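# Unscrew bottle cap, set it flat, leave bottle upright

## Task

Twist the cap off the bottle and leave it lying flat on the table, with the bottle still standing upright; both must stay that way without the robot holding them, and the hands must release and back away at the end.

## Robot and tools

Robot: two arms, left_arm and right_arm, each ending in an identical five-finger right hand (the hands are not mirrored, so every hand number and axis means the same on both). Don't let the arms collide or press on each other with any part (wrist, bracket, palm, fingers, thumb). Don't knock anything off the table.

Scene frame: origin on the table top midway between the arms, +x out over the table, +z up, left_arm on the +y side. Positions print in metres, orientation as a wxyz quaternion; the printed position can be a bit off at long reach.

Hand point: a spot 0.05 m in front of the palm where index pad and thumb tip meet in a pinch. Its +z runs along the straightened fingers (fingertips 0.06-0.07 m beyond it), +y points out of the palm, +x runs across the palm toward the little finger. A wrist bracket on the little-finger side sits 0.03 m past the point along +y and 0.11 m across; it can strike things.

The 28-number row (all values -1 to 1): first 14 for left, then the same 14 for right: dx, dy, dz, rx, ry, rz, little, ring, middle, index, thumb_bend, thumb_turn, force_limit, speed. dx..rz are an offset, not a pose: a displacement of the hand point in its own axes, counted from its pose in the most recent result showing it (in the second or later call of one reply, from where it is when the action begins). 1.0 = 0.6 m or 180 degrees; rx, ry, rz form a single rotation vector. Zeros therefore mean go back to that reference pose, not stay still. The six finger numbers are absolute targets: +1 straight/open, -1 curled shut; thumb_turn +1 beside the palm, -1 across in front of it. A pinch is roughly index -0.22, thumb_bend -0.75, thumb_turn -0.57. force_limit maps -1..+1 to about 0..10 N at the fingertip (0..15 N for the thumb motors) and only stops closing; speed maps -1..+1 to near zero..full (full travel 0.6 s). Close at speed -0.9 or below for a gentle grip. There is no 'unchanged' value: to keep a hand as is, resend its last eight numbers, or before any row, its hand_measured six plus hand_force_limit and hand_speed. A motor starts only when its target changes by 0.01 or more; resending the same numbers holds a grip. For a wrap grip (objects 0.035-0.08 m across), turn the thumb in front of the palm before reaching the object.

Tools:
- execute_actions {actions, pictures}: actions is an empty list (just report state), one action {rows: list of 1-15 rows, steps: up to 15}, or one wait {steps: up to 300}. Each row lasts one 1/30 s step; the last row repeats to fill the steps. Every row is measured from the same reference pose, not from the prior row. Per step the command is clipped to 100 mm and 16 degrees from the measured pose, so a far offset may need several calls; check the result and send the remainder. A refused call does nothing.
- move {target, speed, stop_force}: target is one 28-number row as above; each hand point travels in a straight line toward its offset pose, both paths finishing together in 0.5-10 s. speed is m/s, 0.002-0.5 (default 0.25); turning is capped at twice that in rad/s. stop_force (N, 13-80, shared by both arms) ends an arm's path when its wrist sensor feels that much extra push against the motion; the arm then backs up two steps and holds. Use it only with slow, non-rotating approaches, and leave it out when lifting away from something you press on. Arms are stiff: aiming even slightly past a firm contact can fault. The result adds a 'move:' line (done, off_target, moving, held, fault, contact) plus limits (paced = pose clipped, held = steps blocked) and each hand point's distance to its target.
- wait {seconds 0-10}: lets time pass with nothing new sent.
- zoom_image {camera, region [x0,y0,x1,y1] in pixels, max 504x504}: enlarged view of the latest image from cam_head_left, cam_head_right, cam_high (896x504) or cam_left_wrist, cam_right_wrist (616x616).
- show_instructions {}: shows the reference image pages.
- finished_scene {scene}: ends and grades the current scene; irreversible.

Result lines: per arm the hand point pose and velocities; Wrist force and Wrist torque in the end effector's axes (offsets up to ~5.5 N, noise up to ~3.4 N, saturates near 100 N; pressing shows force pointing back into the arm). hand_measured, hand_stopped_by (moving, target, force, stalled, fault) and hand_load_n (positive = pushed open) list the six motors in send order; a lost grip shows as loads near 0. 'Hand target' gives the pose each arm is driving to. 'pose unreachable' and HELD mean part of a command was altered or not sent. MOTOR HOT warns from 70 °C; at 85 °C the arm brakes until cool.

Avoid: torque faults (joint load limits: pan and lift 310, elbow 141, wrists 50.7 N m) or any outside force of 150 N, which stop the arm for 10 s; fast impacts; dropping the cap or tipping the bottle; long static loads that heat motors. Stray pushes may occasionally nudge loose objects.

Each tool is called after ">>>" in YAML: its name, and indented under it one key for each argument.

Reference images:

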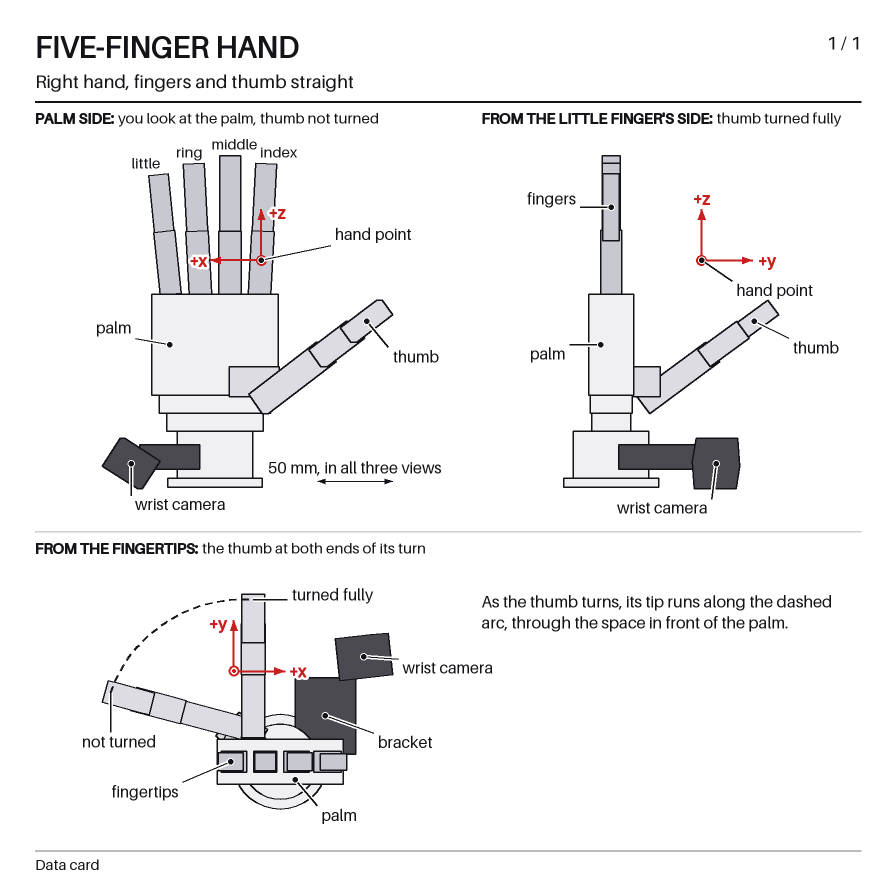

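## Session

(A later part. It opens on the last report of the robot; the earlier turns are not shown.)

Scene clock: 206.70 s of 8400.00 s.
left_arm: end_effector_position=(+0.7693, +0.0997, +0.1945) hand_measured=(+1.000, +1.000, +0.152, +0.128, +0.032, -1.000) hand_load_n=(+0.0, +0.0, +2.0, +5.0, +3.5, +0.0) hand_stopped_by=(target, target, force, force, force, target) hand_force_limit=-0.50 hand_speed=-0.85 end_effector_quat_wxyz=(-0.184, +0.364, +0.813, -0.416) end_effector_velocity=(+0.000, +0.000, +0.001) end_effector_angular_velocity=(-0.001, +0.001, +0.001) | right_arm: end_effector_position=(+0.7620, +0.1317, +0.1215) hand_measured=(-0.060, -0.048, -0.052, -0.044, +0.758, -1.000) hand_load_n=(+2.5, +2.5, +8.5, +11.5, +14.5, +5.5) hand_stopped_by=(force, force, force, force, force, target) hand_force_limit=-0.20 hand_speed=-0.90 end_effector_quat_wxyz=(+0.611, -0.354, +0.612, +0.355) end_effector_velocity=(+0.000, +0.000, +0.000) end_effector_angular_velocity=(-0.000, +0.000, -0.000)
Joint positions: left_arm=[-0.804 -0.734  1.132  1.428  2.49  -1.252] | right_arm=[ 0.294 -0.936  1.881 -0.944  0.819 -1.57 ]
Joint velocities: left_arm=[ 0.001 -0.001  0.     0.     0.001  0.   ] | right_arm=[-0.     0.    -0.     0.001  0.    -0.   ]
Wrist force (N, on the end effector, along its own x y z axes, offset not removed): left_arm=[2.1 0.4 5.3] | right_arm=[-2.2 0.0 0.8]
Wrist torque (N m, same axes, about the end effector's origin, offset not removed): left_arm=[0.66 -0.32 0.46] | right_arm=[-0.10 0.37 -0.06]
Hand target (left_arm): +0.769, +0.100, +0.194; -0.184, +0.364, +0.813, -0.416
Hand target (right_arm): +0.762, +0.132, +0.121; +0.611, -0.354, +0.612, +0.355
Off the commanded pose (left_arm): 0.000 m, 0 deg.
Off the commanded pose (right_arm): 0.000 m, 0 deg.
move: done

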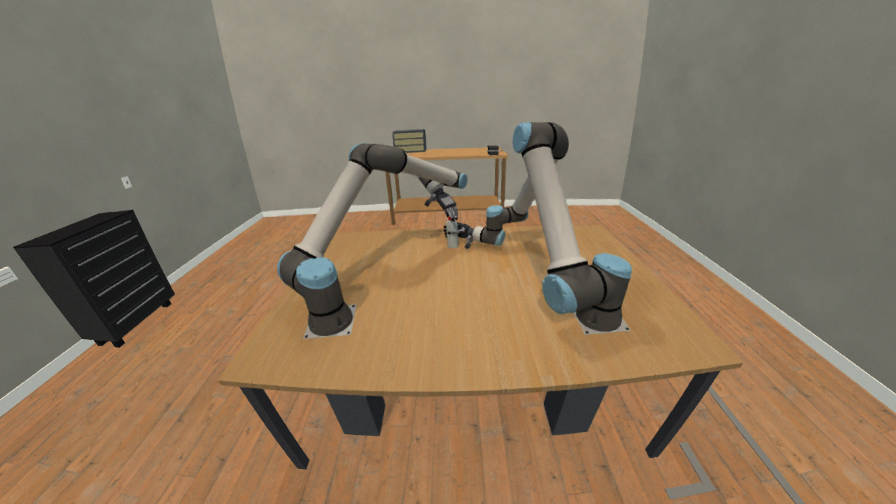

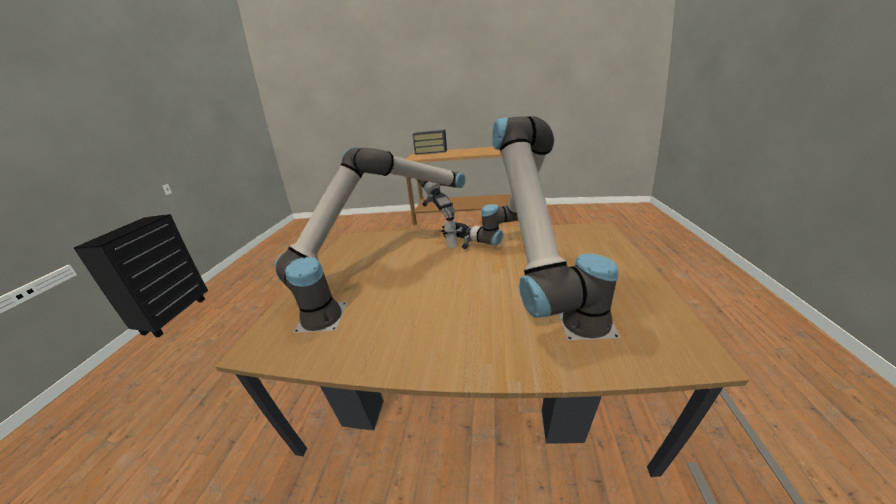

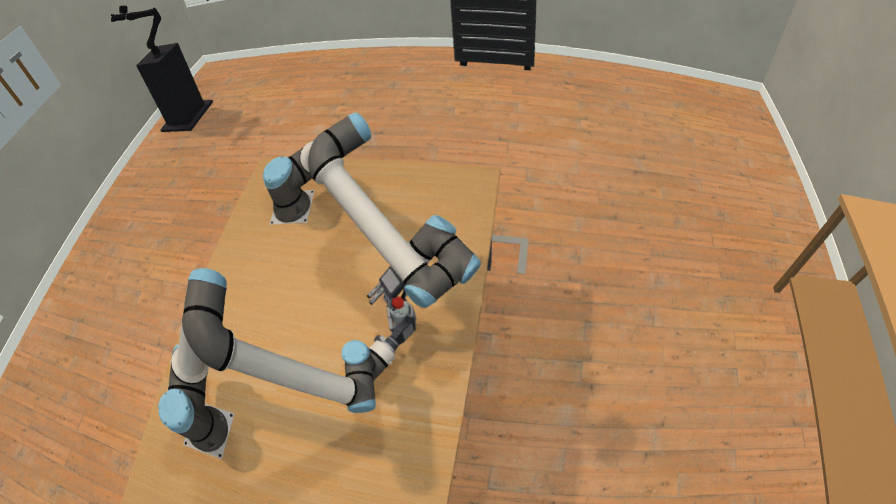

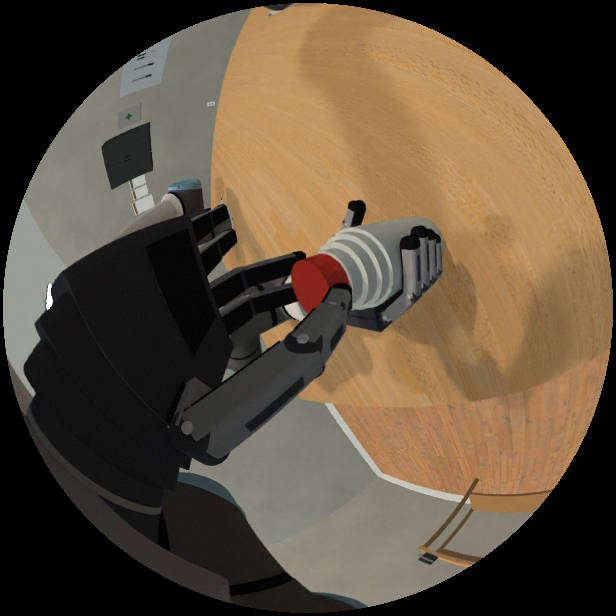

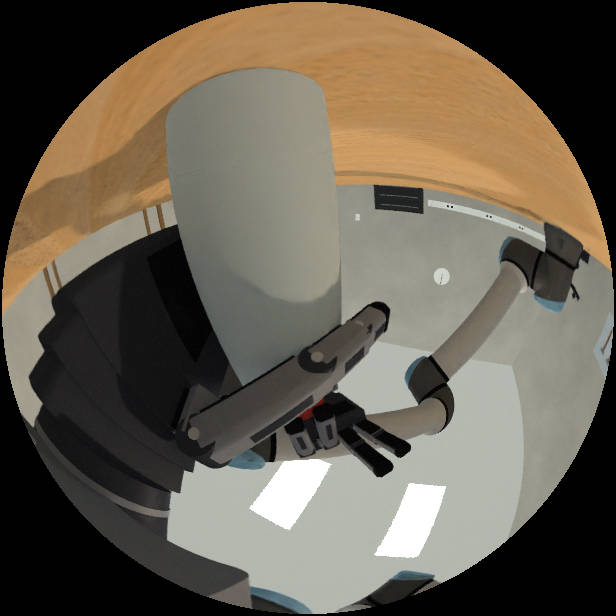

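>>> move:
  target: [0,0,0,0,0,0,1,1,-0.6,-0.6,-0.9,-1,1,-0.85, 0,0,0,0,0,0,-1,-1,-1,-1,-1,-1,-0.2,-0.9]

>>> move:
  target: [0.006,0.0058,-0.0081,0,-0.1802,-0.13,1,1,-0.6,-0.6,-0.9,-1,1,-0.85, 0,0,0,0,0,0,-1,-1,-1,-1,-1,-1,-0.2,-0.9]
  speed: 0.12

>>> zoom_image:
  camera: "cam_left_wrist"
  region: [220, 180, 460, 380]

Scene clock: 216.87 s of 8400.00 s.
left_arm: end_effector_position=(+0.7693, +0.0998, +0.1945) hand_measured=(+1.000, +1.000, +0.126, +0.110, -0.014, -1.000) hand_load_n=(+0.0, +0.0, +12.0, +11.0, +14.0, +0.0) hand_stopped_by=(target, target, force, force, force, target) hand_force_limit=1.00 hand_speed=-0.85 end_effector_quat_wxyz=(-0.184, +0.364, +0.813, -0.416) end_effector_velocity=(+0.001, +0.001, +0.001) end_effector_angular_velocity=(-0.000, -0.001, +0.002) | right_arm: end_effector_position=(+0.7620, +0.1317, +0.1215) hand_measured=(-0.060, -0.048, -0.052, -0.044, +0.758, -1.000) hand_load_n=(+1.5, +2.5, +9.0, +12.5, +14.0, +7.0) hand_stopped_by=(force, force, force, force, force, target) hand_force_limit=-0.20 hand_speed=-0.90 end_effector_quat_wxyz=(+0.611, -0.354, +0.612, +0.355) end_effector_velocity=(-0.000, +0.000, +0.001) end_effector_angular_velocity=(+0.001, +0.001, +0.001)
Joint positions: left_arm=[-0.804 -0.734  1.132  1.428  2.49  -1.252] | right_arm=[ 0.294 -0.936  1.881 -0.944  0.819 -1.57 ]
Joint velocities: left_arm=[ 0.001 -0.001 -0.     0.    -0.    -0.001] | right_arm=[ 0.    -0.001 -0.     0.    -0.001  0.002]
Wrist force (N, on the end effector, along its own x y z axes, offset not removed): left_arm=[-0.2 -1.7 8.0] | right_arm=[-2.9 -1.4 6.1]
Wrist torque (N m, same axes, about the end effector's origin, offset not removed): left_arm=[0.75 0.05 0.35] | right_arm=[-0.14 0.55 -0.03]
Hand target (left_arm): +0.769, +0.100, +0.195; -0.184, +0.364, +0.813, -0.416
Hand target (right_arm): +0.762, +0.132, +0.121; +0.611, -0.354, +0.612, +0.355
Off the commanded pose (left_arm): 0.000 m, 0 deg.
Off the commanded pose (right_arm): 0.000 m, 0 deg.
After step 90, 6.43 s passed at rest.
move: done

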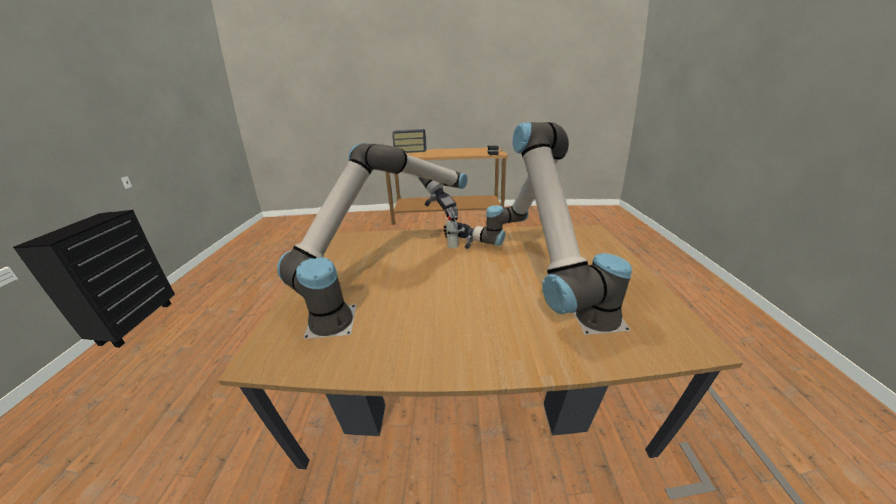

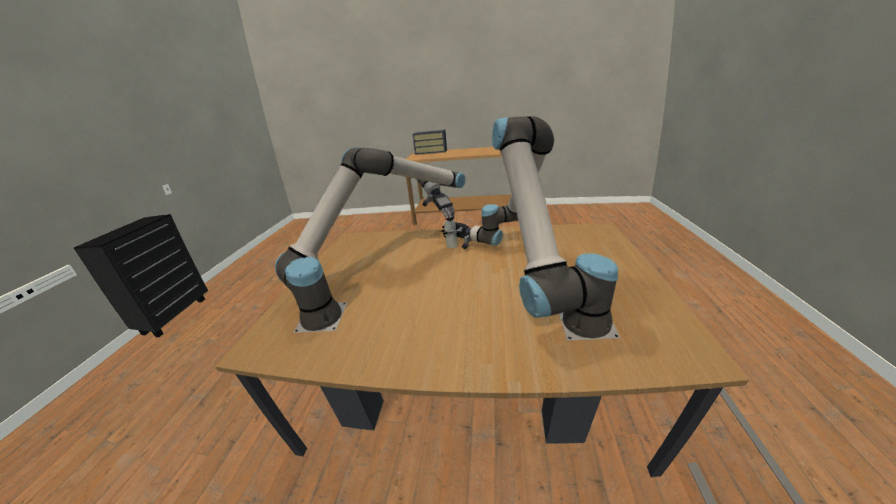

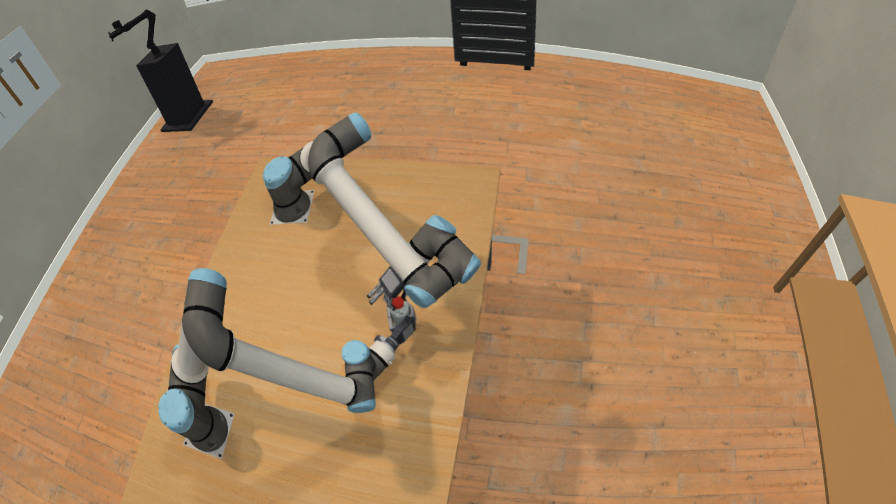

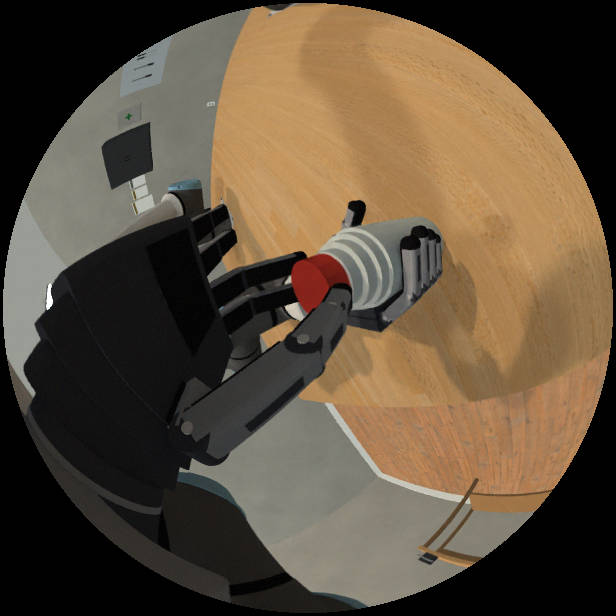

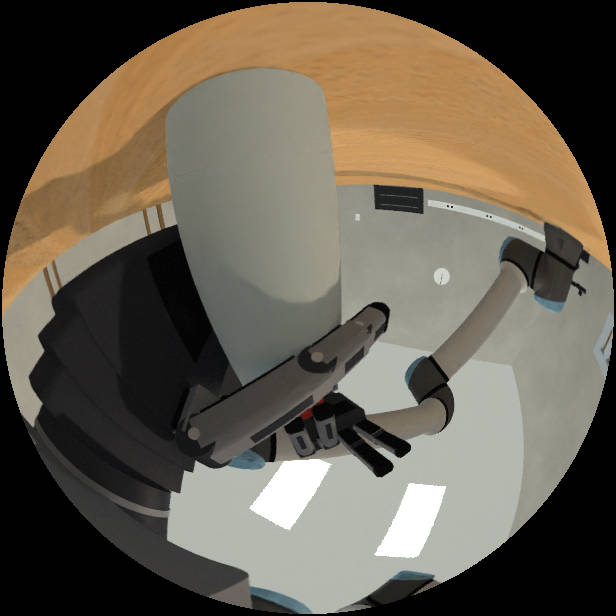

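Scene clock: 220.20 s of 8400.00 s.
left_arm: end_effector_position=(+0.7713, +0.1064, +0.1945) hand_measured=(+1.000, +1.000, +0.126, +0.110, -0.014, -1.000) hand_load_n=(+0.0, +0.0, +12.5, +12.0, +13.0, +2.0) hand_stopped_by=(target, target, force, force, force, target) hand_force_limit=1.00 hand_speed=-0.85 end_effector_quat_wxyz=(-0.031, +0.064, +0.888, -0.455) end_effector_velocity=(-0.001, -0.000, -0.002) end_effector_angular_velocity=(+0.000, -0.000, +0.016) | right_arm: end_effector_position=(+0.7620, +0.1317, +0.1215) hand_measured=(-0.060, -0.048, -0.052, -0.044, +0.758, -1.000) hand_load_n=(+1.0, +2.0, +9.5, +13.0, +13.5, +6.5) hand_stopped_by=(force, force, force, force, force, target) hand_force_limit=-0.20 hand_speed=-0.90 end_effector_quat_wxyz=(+0.611, -0.354, +0.612, +0.355) end_effector_velocity=(-0.000, +0.000, +0.000) end_effector_angular_velocity=(+0.000, +0.001, +0.001)
Joint positions: left_arm=[-0.849 -1.033  1.46   0.514  2.333 -2.379] | right_arm=[ 0.294 -0.936  1.881 -0.944  0.819 -1.57 ]
Joint velocities: left_arm=[-0.004 -0.006  0.01  -0.019 -0.012 -0.022] | right_arm=[ 0.    -0.    -0.     0.    -0.001  0.001]
Wrist force (N, on the end effector, along its own x y z axes, offset not removed): left_arm=[4.0 -8.9 6.0] | right_arm=[-3.5 1.8 9.5]
Wrist torque (N m, same axes, about the end effector's origin, offset not removed): left_arm=[0.78 0.10 0.27] | right_arm=[-0.16 0.50 -0.14]
Hand target (left_arm): +0.771, +0.106, +0.194; -0.031, +0.063, +0.888, -0.455
Hand target (right_arm): +0.762, +0.132, +0.121; +0.611, -0.354, +0.612, +0.355
Off the commanded pose (left_arm): 0.000 m, 0 deg.
Off the commanded pose (right_arm): 0.000 m, 0 deg.
move: done

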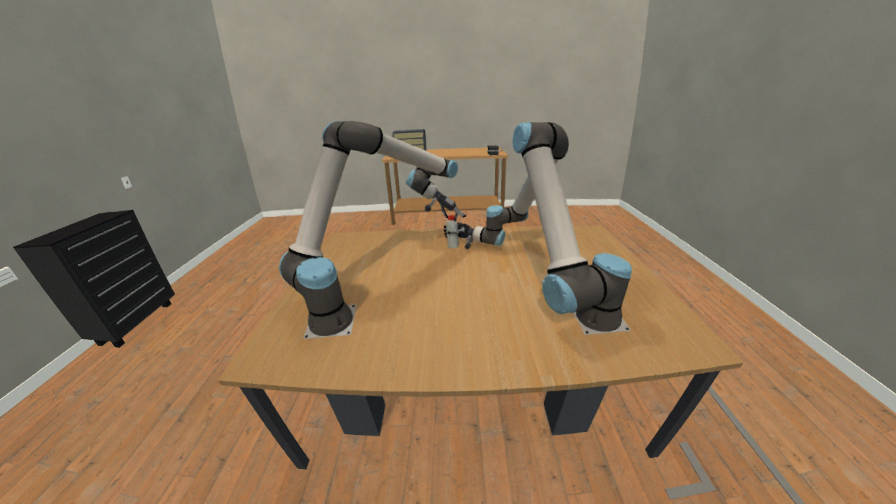

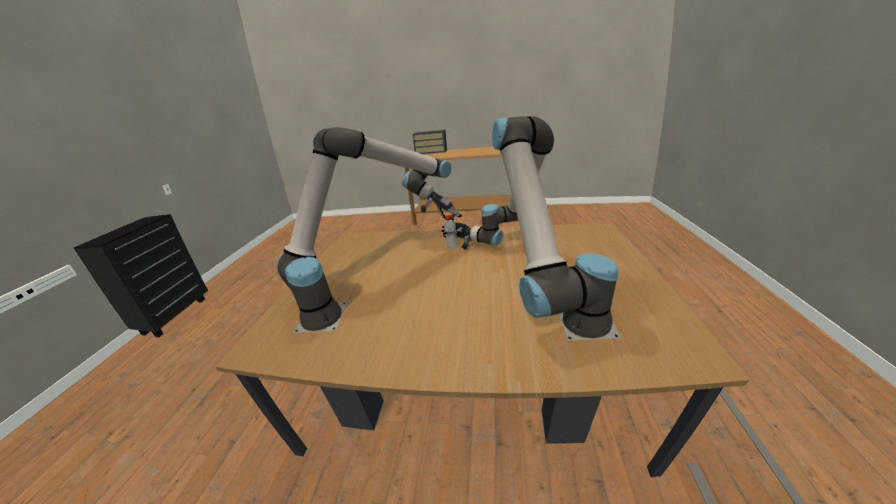

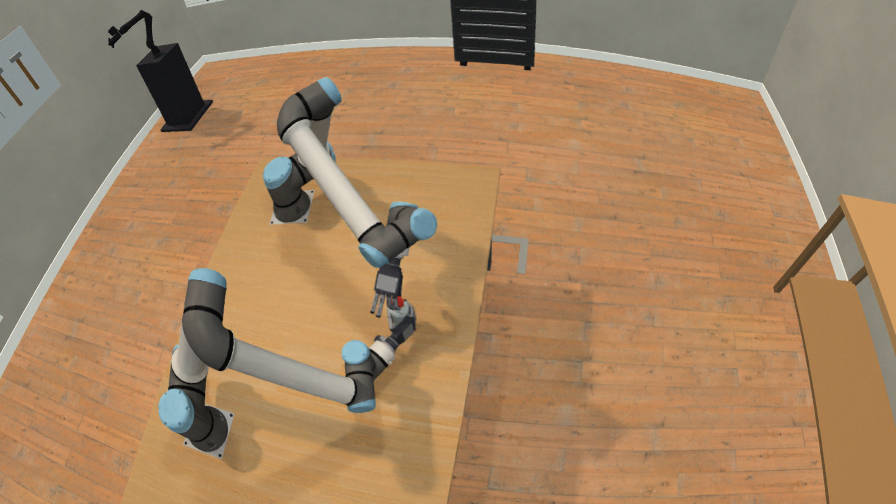

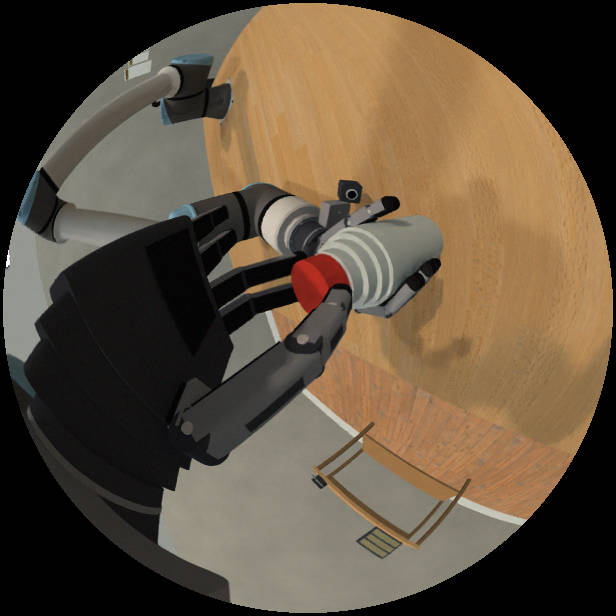

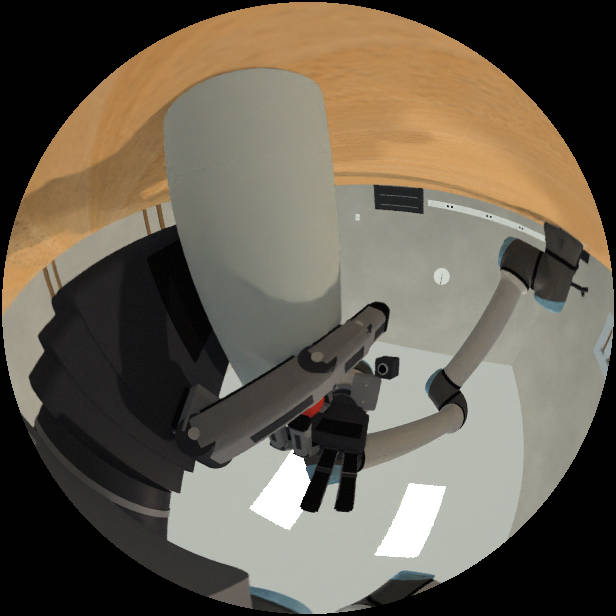

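Region (220, 180, 460, 380) of cam_left_wrist's 616x616 image, scaled by 2.100, with more detail than that image has.

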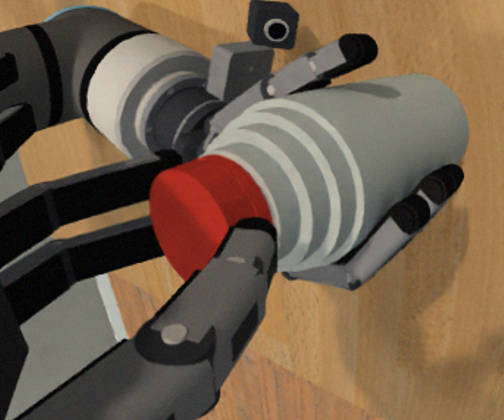

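>>> move:
  target: [0.006,0.0048,-0.0086,0,-0.1802,-0.13,1,1,-0.6,-0.6,-0.9,-1,1,-0.85, 0,0,0,0,0,0,-1,-1,-1,-1,-1,-1,-0.2,-0.9]
  speed: 0.2

>>> move:
  target: [0.006,0.0051,-0.0086,0,-0.1802,-0.13,1,1,-0.6,-0.6,-0.9,-1,1,-0.85, 0,0,0,0,0,0,-1,-1,-1,-1,-1,-1,-0.2,-0.9]
  speed: 0.2

>>> zoom_image:
  camera: "cam_left_wrist"
  region: [220, 180, 460, 380]

Scene clock: 231.97 s of 8400.00 s.
left_arm: end_effector_position=(+0.7686, +0.1128, +0.1952) hand_measured=(+1.000, +1.000, +0.126, +0.110, -0.014, -1.000) hand_load_n=(+0.0, +0.0, +12.5, +12.5, +12.5, +2.0) hand_stopped_by=(target, target, force, force, force, target) hand_force_limit=1.00 hand_speed=-0.85 end_effector_quat_wxyz=(+0.125, -0.243, +0.856, -0.439) end_effector_velocity=(-0.000, -0.001, +0.001) end_effector_angular_velocity=(-0.000, -0.001, +0.014) | right_arm: end_effector_position=(+0.7620, +0.1317, +0.1215) hand_measured=(-0.060, -0.048, -0.052, -0.044, +0.758, -1.000) hand_load_n=(+0.5, +1.5, +8.5, +12.0, +15.0, +6.0) hand_stopped_by=(force, force, force, force, force, target) hand_force_limit=-0.20 hand_speed=-0.90 end_effector_quat_wxyz=(+0.611, -0.354, +0.612, +0.355) end_effector_velocity=(-0.001, +0.000, +0.000) end_effector_angular_velocity=(+0.000, -0.000, +0.002)
Joint positions: left_arm=[-1.01  -1.218  1.688  0.158  1.702 -3.045] | right_arm=[ 0.294 -0.936  1.881 -0.944  0.819 -1.57 ]
Joint velocities: left_arm=[-0.006 -0.002  0.001 -0.002 -0.017 -0.012] | right_arm=[-0.    -0.     0.    -0.    -0.002 -0.   ]
Wrist force (N, on the end effector, along its own x y z axes, offset not removed): left_arm=[5.2 -1.8 11.4] | right_arm=[-5.6 6.8 7.3]
Wrist torque (N m, same axes, about the end effector's origin, offset not removed): left_arm=[0.59 -0.05 0.35] | right_arm=[-0.23 0.45 -0.66]
Hand target (left_arm): +0.769, +0.113, +0.195; +0.126, -0.243, +0.856, -0.439
Hand target (right_arm): +0.762, +0.132, +0.121; +0.611, -0.354, +0.612, +0.355
Off the commanded pose (left_arm): 0.000 m, 0 deg.
Off the commanded pose (right_arm): 0.000 m, 0 deg.
After step 90, 6.50 s passed at rest.
move: done

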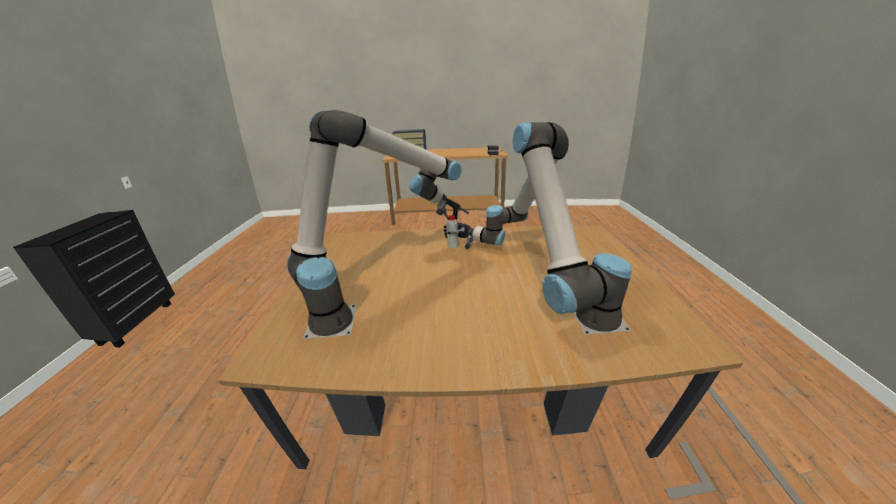

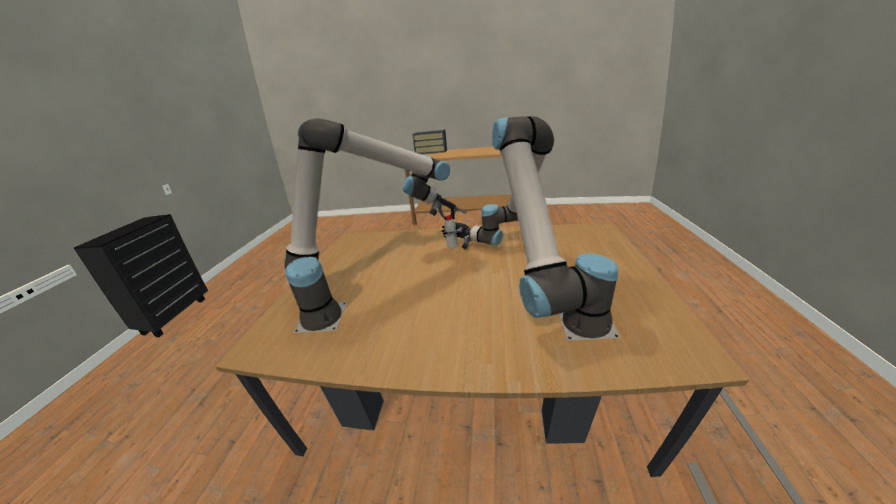

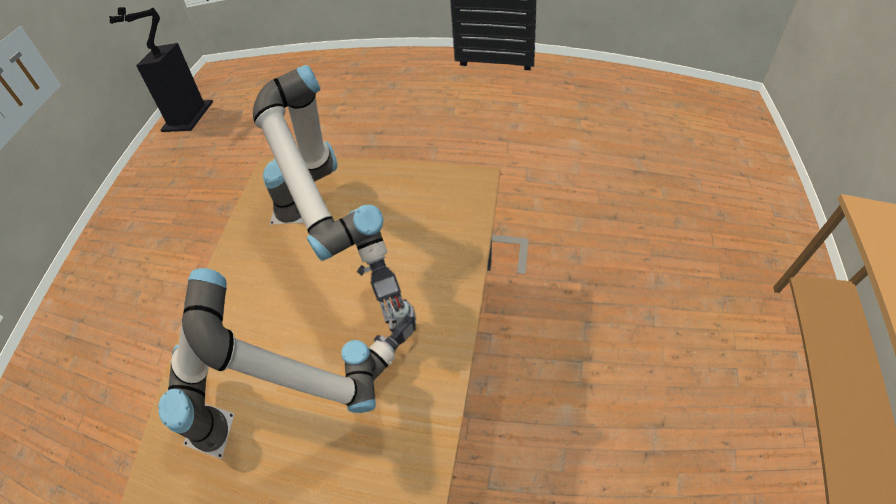

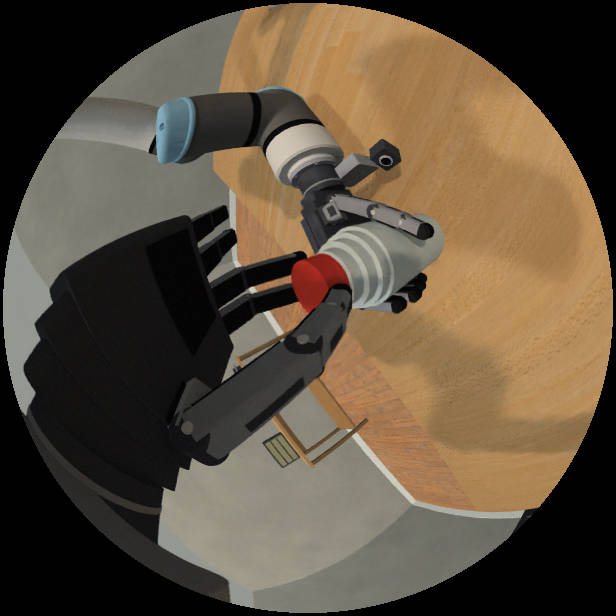

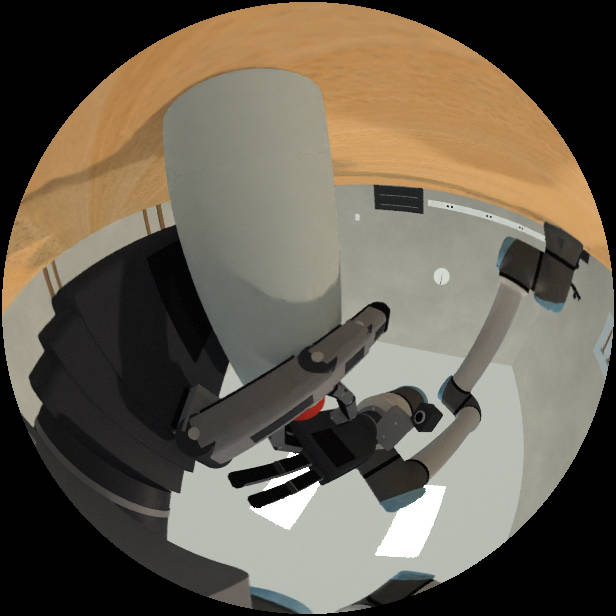

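Scene clock: 234.23 s of 8400.00 s.
left_arm: end_effector_position=(+0.7625, +0.1160, +0.1960) hand_measured=(+1.000, +1.000, +0.126, +0.110, -0.014, -1.000) hand_load_n=(+0.0, +0.0, +12.0, +12.5, +12.0, +1.0) hand_stopped_by=(target, target, force, force, force, target) hand_force_limit=1.00 hand_speed=-0.85 end_effector_quat_wxyz=(+0.267, -0.520, +0.721, -0.371) end_effector_velocity=(+0.000, +0.001, -0.000) end_effector_angular_velocity=(+0.002, +0.002, +0.015) | right_arm: end_effector_position=(+0.7620, +0.1317, +0.1215) hand_measured=(-0.060, -0.048, -0.052, -0.044, +0.758, -1.000) hand_load_n=(+1.0, +1.5, +7.0, +10.0, +17.0, +4.5) hand_stopped_by=(force, force, force, force, force, target) hand_force_limit=-0.20 hand_speed=-0.90 end_effector_quat_wxyz=(+0.611, -0.354, +0.612, +0.355) end_effector_velocity=(+0.000, +0.000, +0.000) end_effector_angular_velocity=(+0.000, -0.000, -0.001)
Joint positions: left_arm=[-1.187 -1.17   1.637  0.288  1.012 -3.606] | right_arm=[ 0.294 -0.936  1.881 -0.944  0.819 -1.57 ]
Joint velocities: left_arm=[-0.001  0.005 -0.005  0.011 -0.012 -0.014] | right_arm=[ 0.    -0.    -0.    -0.     0.001  0.001]
Wrist force (N, on the end effector, along its own x y z axes, offset not removed): left_arm=[5.2 1.7 12.9] | right_arm=[-5.4 11.4 -0.6]
Wrist torque (N m, same axes, about the end effector's origin, offset not removed): left_arm=[0.58 0.12 0.36] | right_arm=[0.30 -0.01 -0.73]
Hand target (left_arm): +0.763, +0.116, +0.196; +0.268, -0.521, +0.721, -0.371
Hand target (right_arm): +0.762, +0.132, +0.121; +0.611, -0.354, +0.612, +0.355
Off the commanded pose (left_arm): 0.000 m, 0 deg.
Off the commanded pose (right_arm): 0.000 m, 0 deg.
move: done

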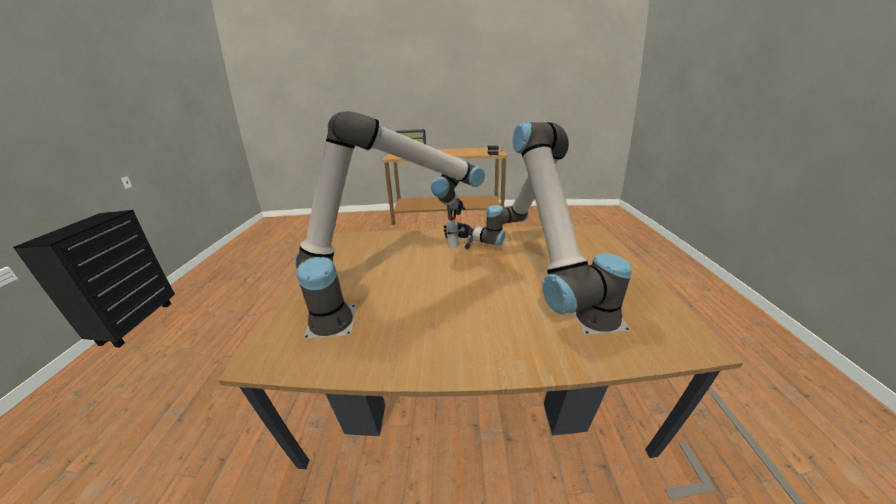

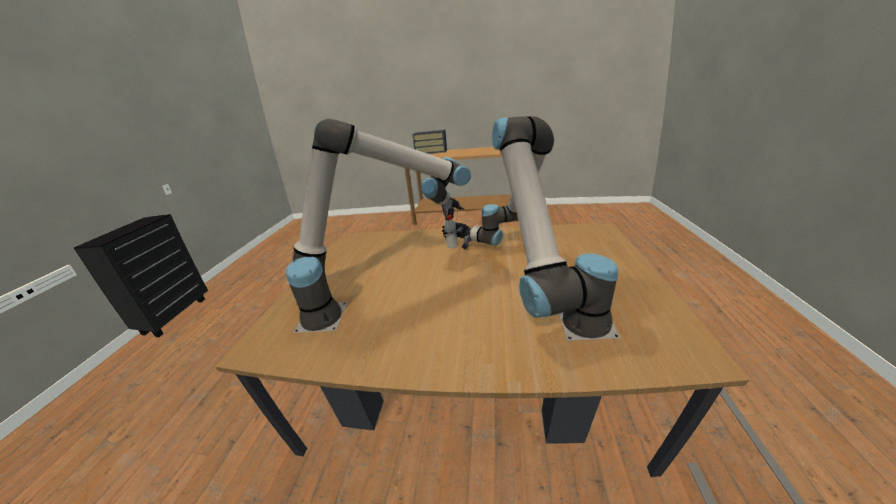

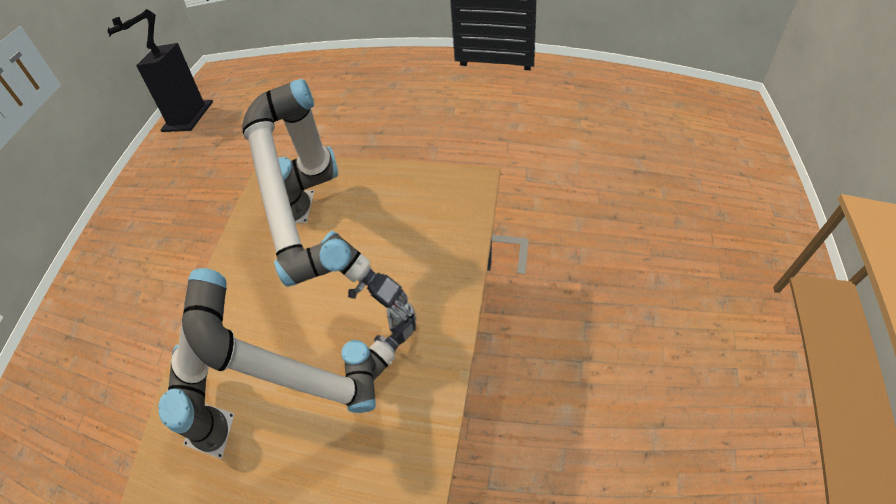

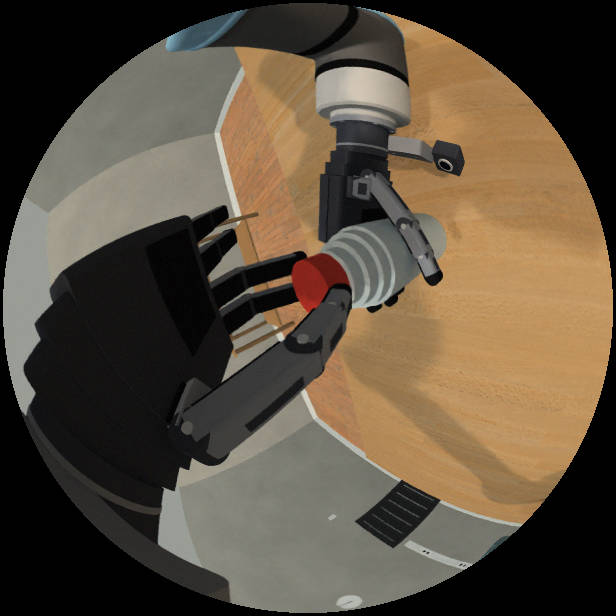

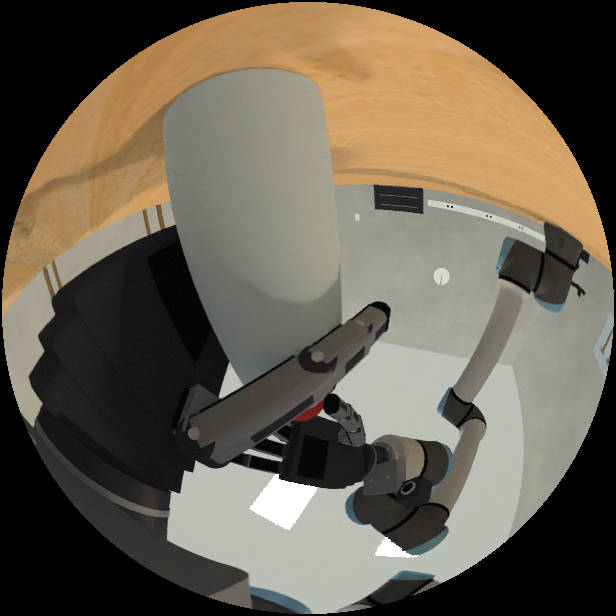

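Region (220, 180, 460, 380) of cam_left_wrist's 616x616 image, scaled by 2.100, with more detail than that image has.

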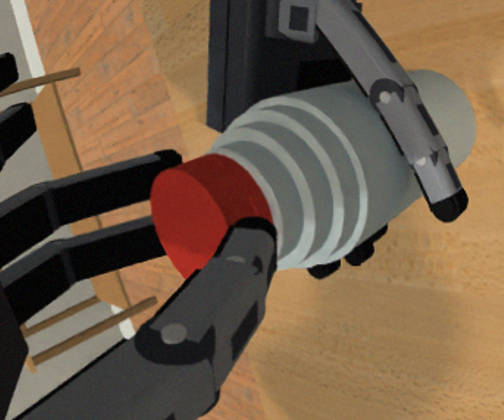

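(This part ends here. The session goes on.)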